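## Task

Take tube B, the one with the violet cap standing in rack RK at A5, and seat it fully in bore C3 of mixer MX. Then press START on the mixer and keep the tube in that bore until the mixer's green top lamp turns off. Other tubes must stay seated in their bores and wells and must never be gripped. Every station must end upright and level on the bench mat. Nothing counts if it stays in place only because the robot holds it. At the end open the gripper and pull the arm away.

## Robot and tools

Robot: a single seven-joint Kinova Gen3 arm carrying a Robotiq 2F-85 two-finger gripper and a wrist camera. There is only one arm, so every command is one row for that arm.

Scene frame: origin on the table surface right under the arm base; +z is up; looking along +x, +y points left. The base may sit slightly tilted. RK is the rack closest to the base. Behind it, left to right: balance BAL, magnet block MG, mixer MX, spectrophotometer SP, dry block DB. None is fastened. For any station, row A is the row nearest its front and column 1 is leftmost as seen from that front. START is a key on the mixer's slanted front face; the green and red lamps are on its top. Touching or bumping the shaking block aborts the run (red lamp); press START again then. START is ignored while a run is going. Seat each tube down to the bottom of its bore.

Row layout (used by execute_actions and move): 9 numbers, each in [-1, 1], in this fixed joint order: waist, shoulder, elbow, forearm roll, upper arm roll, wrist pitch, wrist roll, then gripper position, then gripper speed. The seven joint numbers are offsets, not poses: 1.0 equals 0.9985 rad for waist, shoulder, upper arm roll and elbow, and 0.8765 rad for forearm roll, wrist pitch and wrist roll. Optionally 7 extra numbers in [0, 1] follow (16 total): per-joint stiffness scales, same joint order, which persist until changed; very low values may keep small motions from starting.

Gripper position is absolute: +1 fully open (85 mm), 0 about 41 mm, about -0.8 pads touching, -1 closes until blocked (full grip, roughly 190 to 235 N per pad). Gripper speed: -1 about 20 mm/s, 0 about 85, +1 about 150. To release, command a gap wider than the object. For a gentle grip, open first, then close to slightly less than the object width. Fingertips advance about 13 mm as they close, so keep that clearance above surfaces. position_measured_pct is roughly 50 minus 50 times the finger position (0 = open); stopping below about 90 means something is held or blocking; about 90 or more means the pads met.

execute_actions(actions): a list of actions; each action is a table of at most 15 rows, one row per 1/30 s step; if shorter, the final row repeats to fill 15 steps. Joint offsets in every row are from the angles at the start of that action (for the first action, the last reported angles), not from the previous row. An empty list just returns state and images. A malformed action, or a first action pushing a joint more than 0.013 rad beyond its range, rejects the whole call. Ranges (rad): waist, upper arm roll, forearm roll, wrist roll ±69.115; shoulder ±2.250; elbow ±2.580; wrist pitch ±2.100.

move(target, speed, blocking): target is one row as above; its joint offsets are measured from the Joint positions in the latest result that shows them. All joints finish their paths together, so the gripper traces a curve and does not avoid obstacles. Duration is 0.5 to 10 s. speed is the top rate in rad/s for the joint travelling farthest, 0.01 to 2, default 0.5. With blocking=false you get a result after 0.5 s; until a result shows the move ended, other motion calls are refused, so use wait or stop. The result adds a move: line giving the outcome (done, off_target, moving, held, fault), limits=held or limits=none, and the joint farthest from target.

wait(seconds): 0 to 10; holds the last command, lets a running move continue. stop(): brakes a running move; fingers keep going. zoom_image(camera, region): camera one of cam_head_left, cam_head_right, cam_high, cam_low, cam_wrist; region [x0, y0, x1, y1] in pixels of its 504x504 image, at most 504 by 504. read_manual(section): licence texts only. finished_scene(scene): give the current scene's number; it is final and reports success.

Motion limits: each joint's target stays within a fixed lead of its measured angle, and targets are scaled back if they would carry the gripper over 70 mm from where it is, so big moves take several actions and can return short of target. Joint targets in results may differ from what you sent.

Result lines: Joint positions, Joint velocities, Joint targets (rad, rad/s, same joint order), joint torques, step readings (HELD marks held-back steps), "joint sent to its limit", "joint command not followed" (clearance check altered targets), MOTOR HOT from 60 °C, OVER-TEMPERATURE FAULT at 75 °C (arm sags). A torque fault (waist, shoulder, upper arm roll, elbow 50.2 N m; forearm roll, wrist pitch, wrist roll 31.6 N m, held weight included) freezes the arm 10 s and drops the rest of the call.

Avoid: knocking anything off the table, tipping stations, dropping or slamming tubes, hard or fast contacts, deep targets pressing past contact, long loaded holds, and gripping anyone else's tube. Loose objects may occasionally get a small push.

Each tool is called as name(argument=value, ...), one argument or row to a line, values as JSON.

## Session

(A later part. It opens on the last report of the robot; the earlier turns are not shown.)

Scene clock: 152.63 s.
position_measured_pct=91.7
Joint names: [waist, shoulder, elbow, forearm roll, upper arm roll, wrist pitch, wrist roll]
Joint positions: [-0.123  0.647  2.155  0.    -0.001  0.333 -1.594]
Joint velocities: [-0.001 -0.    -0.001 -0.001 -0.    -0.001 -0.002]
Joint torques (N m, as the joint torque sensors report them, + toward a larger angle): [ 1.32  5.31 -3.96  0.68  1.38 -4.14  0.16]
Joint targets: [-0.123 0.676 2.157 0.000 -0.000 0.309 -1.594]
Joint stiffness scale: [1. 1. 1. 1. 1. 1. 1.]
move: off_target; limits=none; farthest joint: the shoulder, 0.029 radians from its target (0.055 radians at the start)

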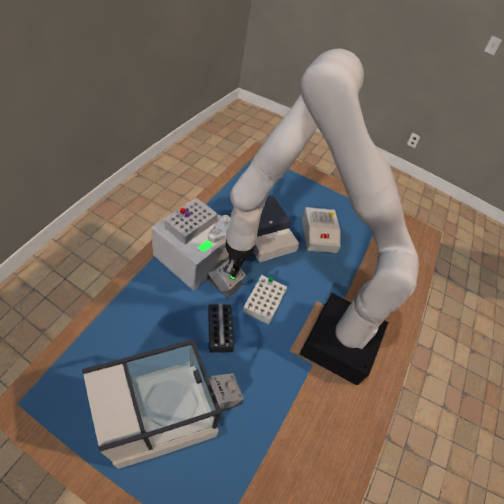

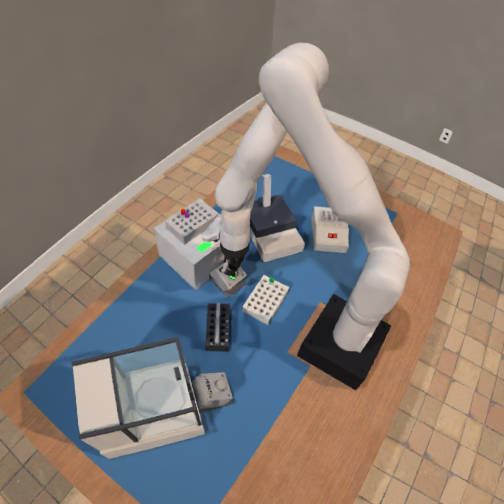

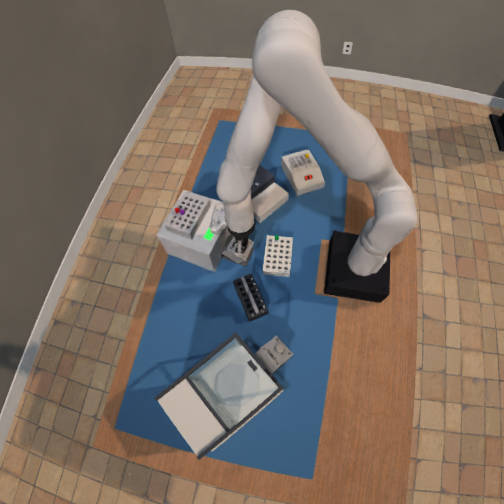

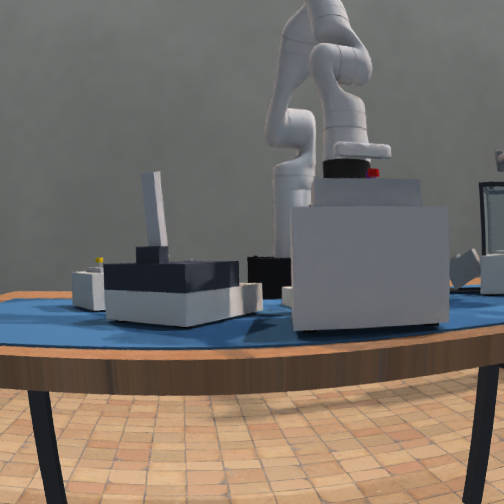

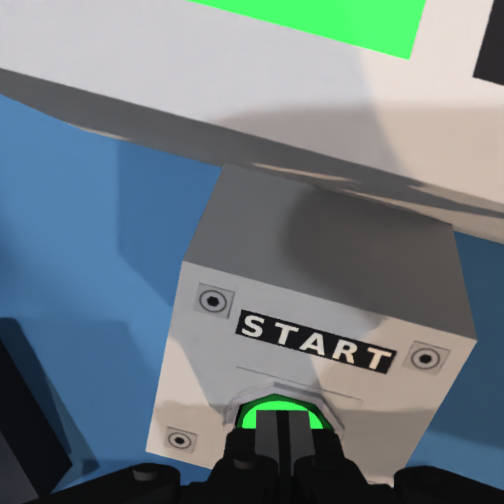

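Ease off gently.

move(
  target=[0,-0.02,0,0,0,0.03,0,-1,1],
  speed=0.02,
)

move(
  target=[0,-0.4,-0.05,0,0,0.5,0.5,-1,1],
  speed=0.5,
)

wait(
  seconds=10,
)

Scene clock: 156.53 s.
position_measured_pct=91.7
Joint names: [waist, shoulder, elbow, forearm roll, upper arm roll, wrist pitch, wrist roll]
Joint positions: [-0.123  0.628  2.155  0.    -0.001  0.354 -1.594]
Joint velocities: [-0.001 -0.001 -0.     0.    -0.     0.002 -0.   ]
Joint torques (N m, as the joint torque sensors report them, + toward a larger angle): [  0.49 -14.22  -3.     0.46   0.8   -0.32   0.12]
Joint targets: [-0.123 0.627 2.155 0.000 -0.001 0.359 -1.594]
Joint stiffness scale: [1. 1. 1. 1. 1. 1. 1.]
move: done; limits=none; farthest joint: the wrist pitch, 0.005 radians from its target (0.027 radians at the start)

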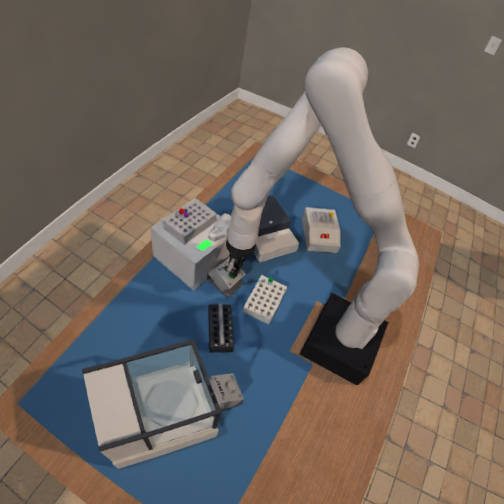

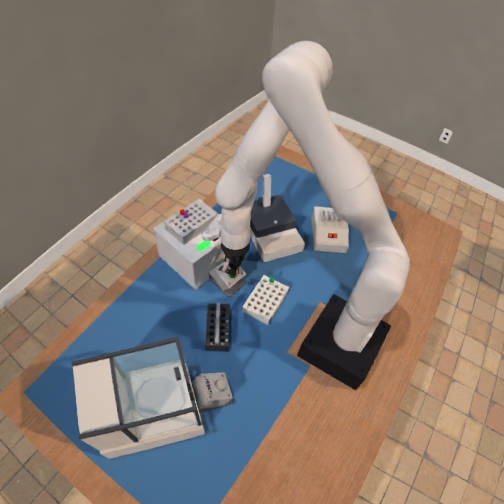

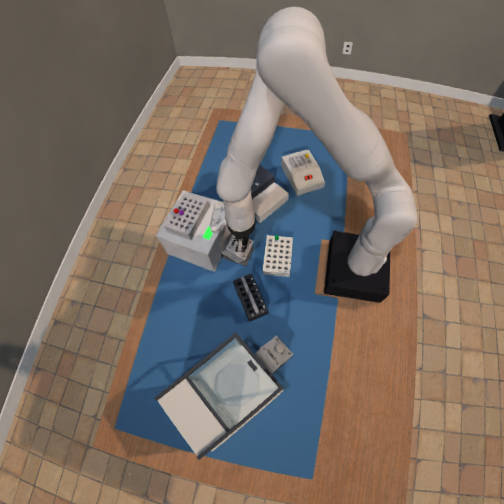

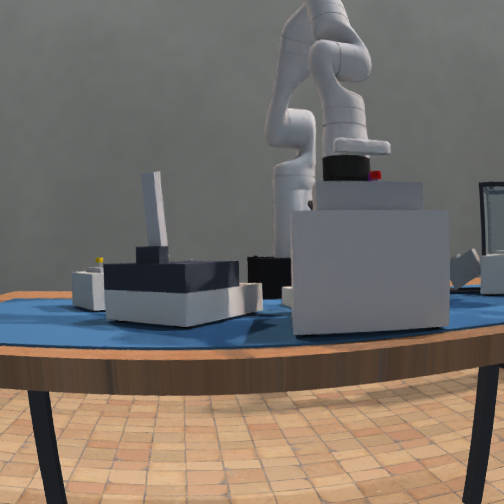

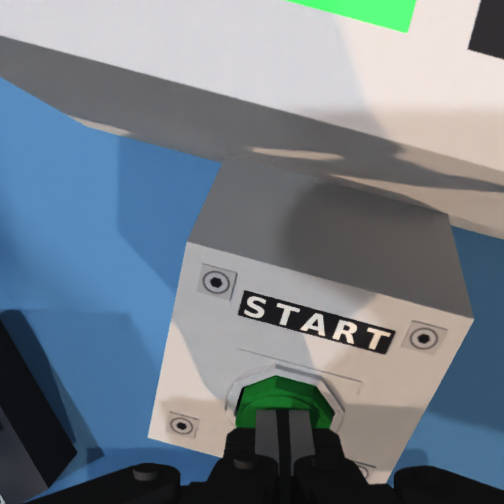

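Scene clock: 158.07 s.
position_measured_pct=91.7
Joint names: [waist, shoulder, elbow, forearm roll, upper arm roll, wrist pitch, wrist roll]
Joint positions: [-0.123  0.232  2.11   0.    -0.001  0.785 -1.166]
Joint velocities: [-0.001 -0.003 -0.     0.001  0.    -0.001  0.   ]
Joint torques (N m, as the joint torque sensors report them, + toward a larger angle): [ -0.25 -11.61  -5.85   0.29  -0.04  -0.04   0.11]
Joint targets: [-0.123 0.229 2.105 0.000 -0.001 0.792 -1.156]
Joint stiffness scale: [1. 1. 1. 1. 1. 1. 1.]
move: done; limits=none; farthest joint: the wrist roll, 0.010 radians from its target (0.438 radians at the start)

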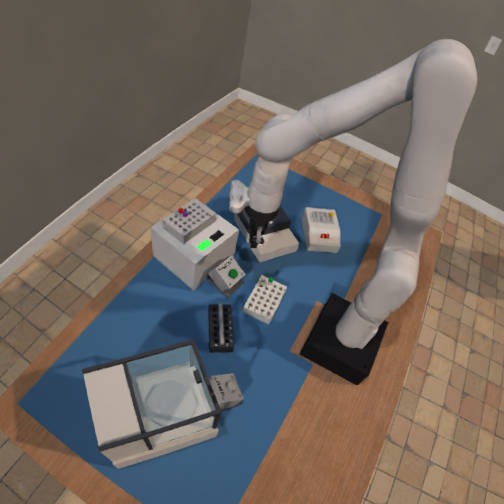

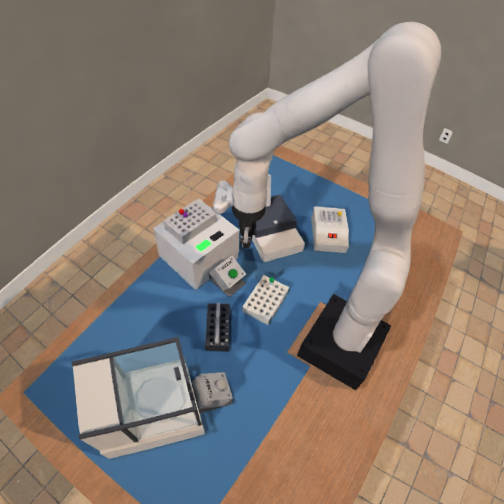

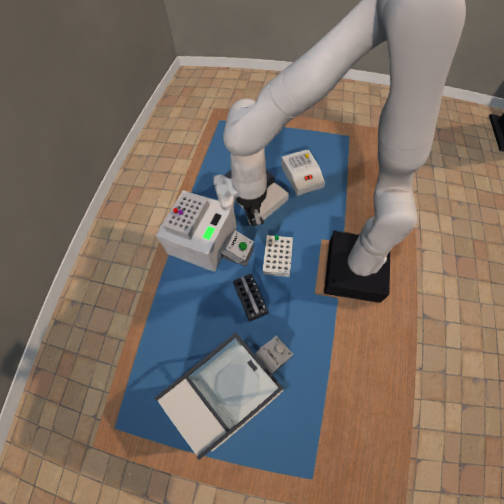

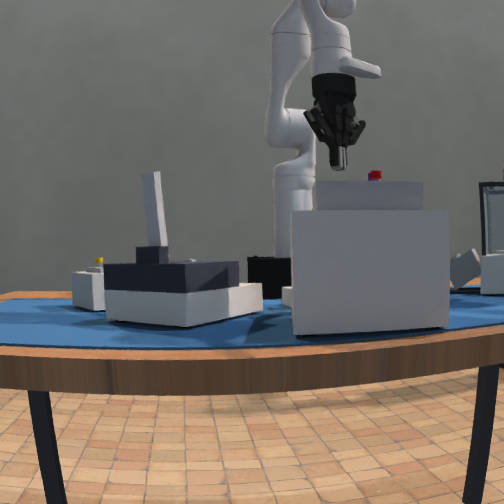

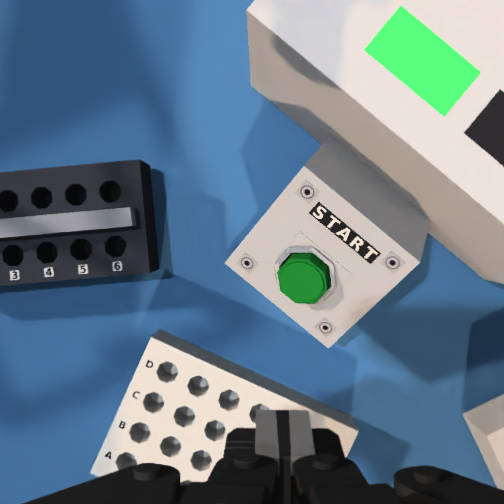

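Scene clock: 168.07 s.
position_measured_pct=91.7
Joint names: [waist, shoulder, elbow, forearm roll, upper arm roll, wrist pitch, wrist roll]
Joint positions: [-0.123  0.232  2.11   0.    -0.001  0.785 -1.166]
Joint velocities: [-0. -0.  0.  0. -0. -0.  0.]
Joint torques (N m, as the joint torque sensors report them, + toward a larger angle): [ -0.01 -11.4   -5.71   0.21   0.04  -0.03   0.1 ]
Joint targets: [-0.123 0.229 2.105 0.000 -0.001 0.792 -1.156]
Joint stiffness scale: [1. 1. 1. 1. 1. 1. 1.]
wait: 10.00 s; at rest by 0.17 s

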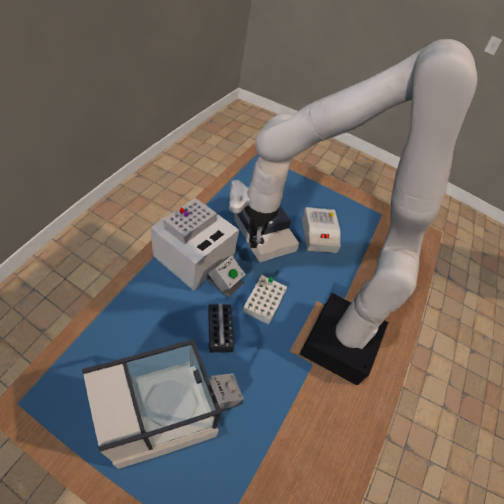

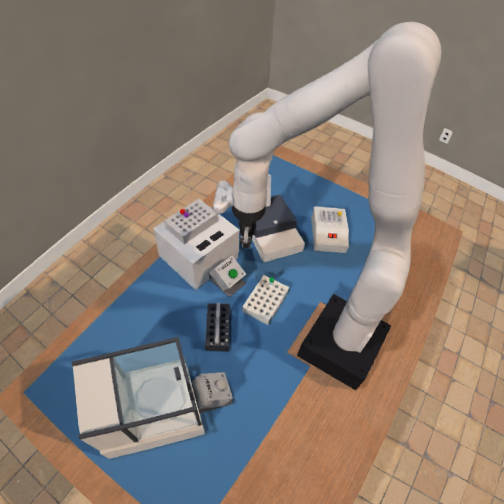

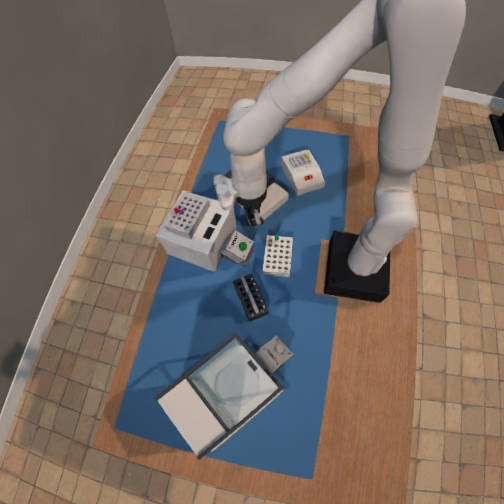

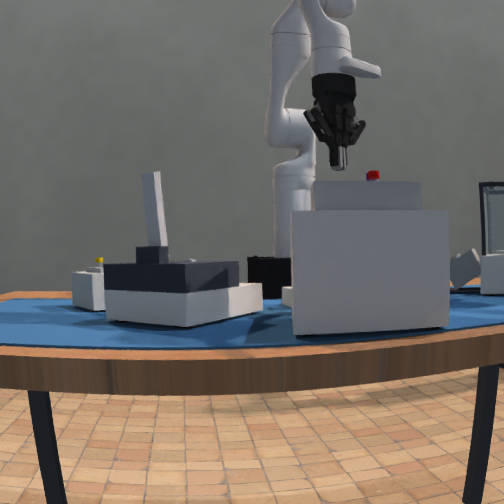

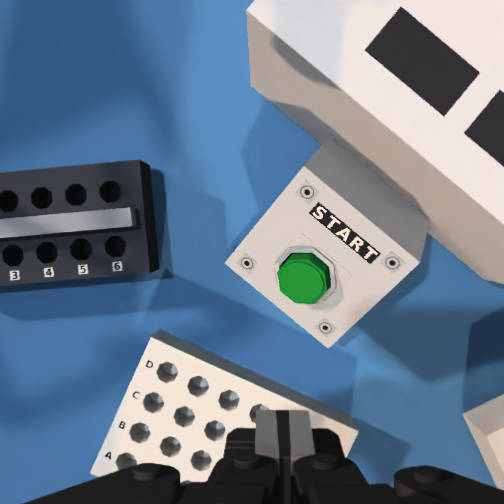

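finished_scene(
  scene=1,
)

The scene is finished: the task was done.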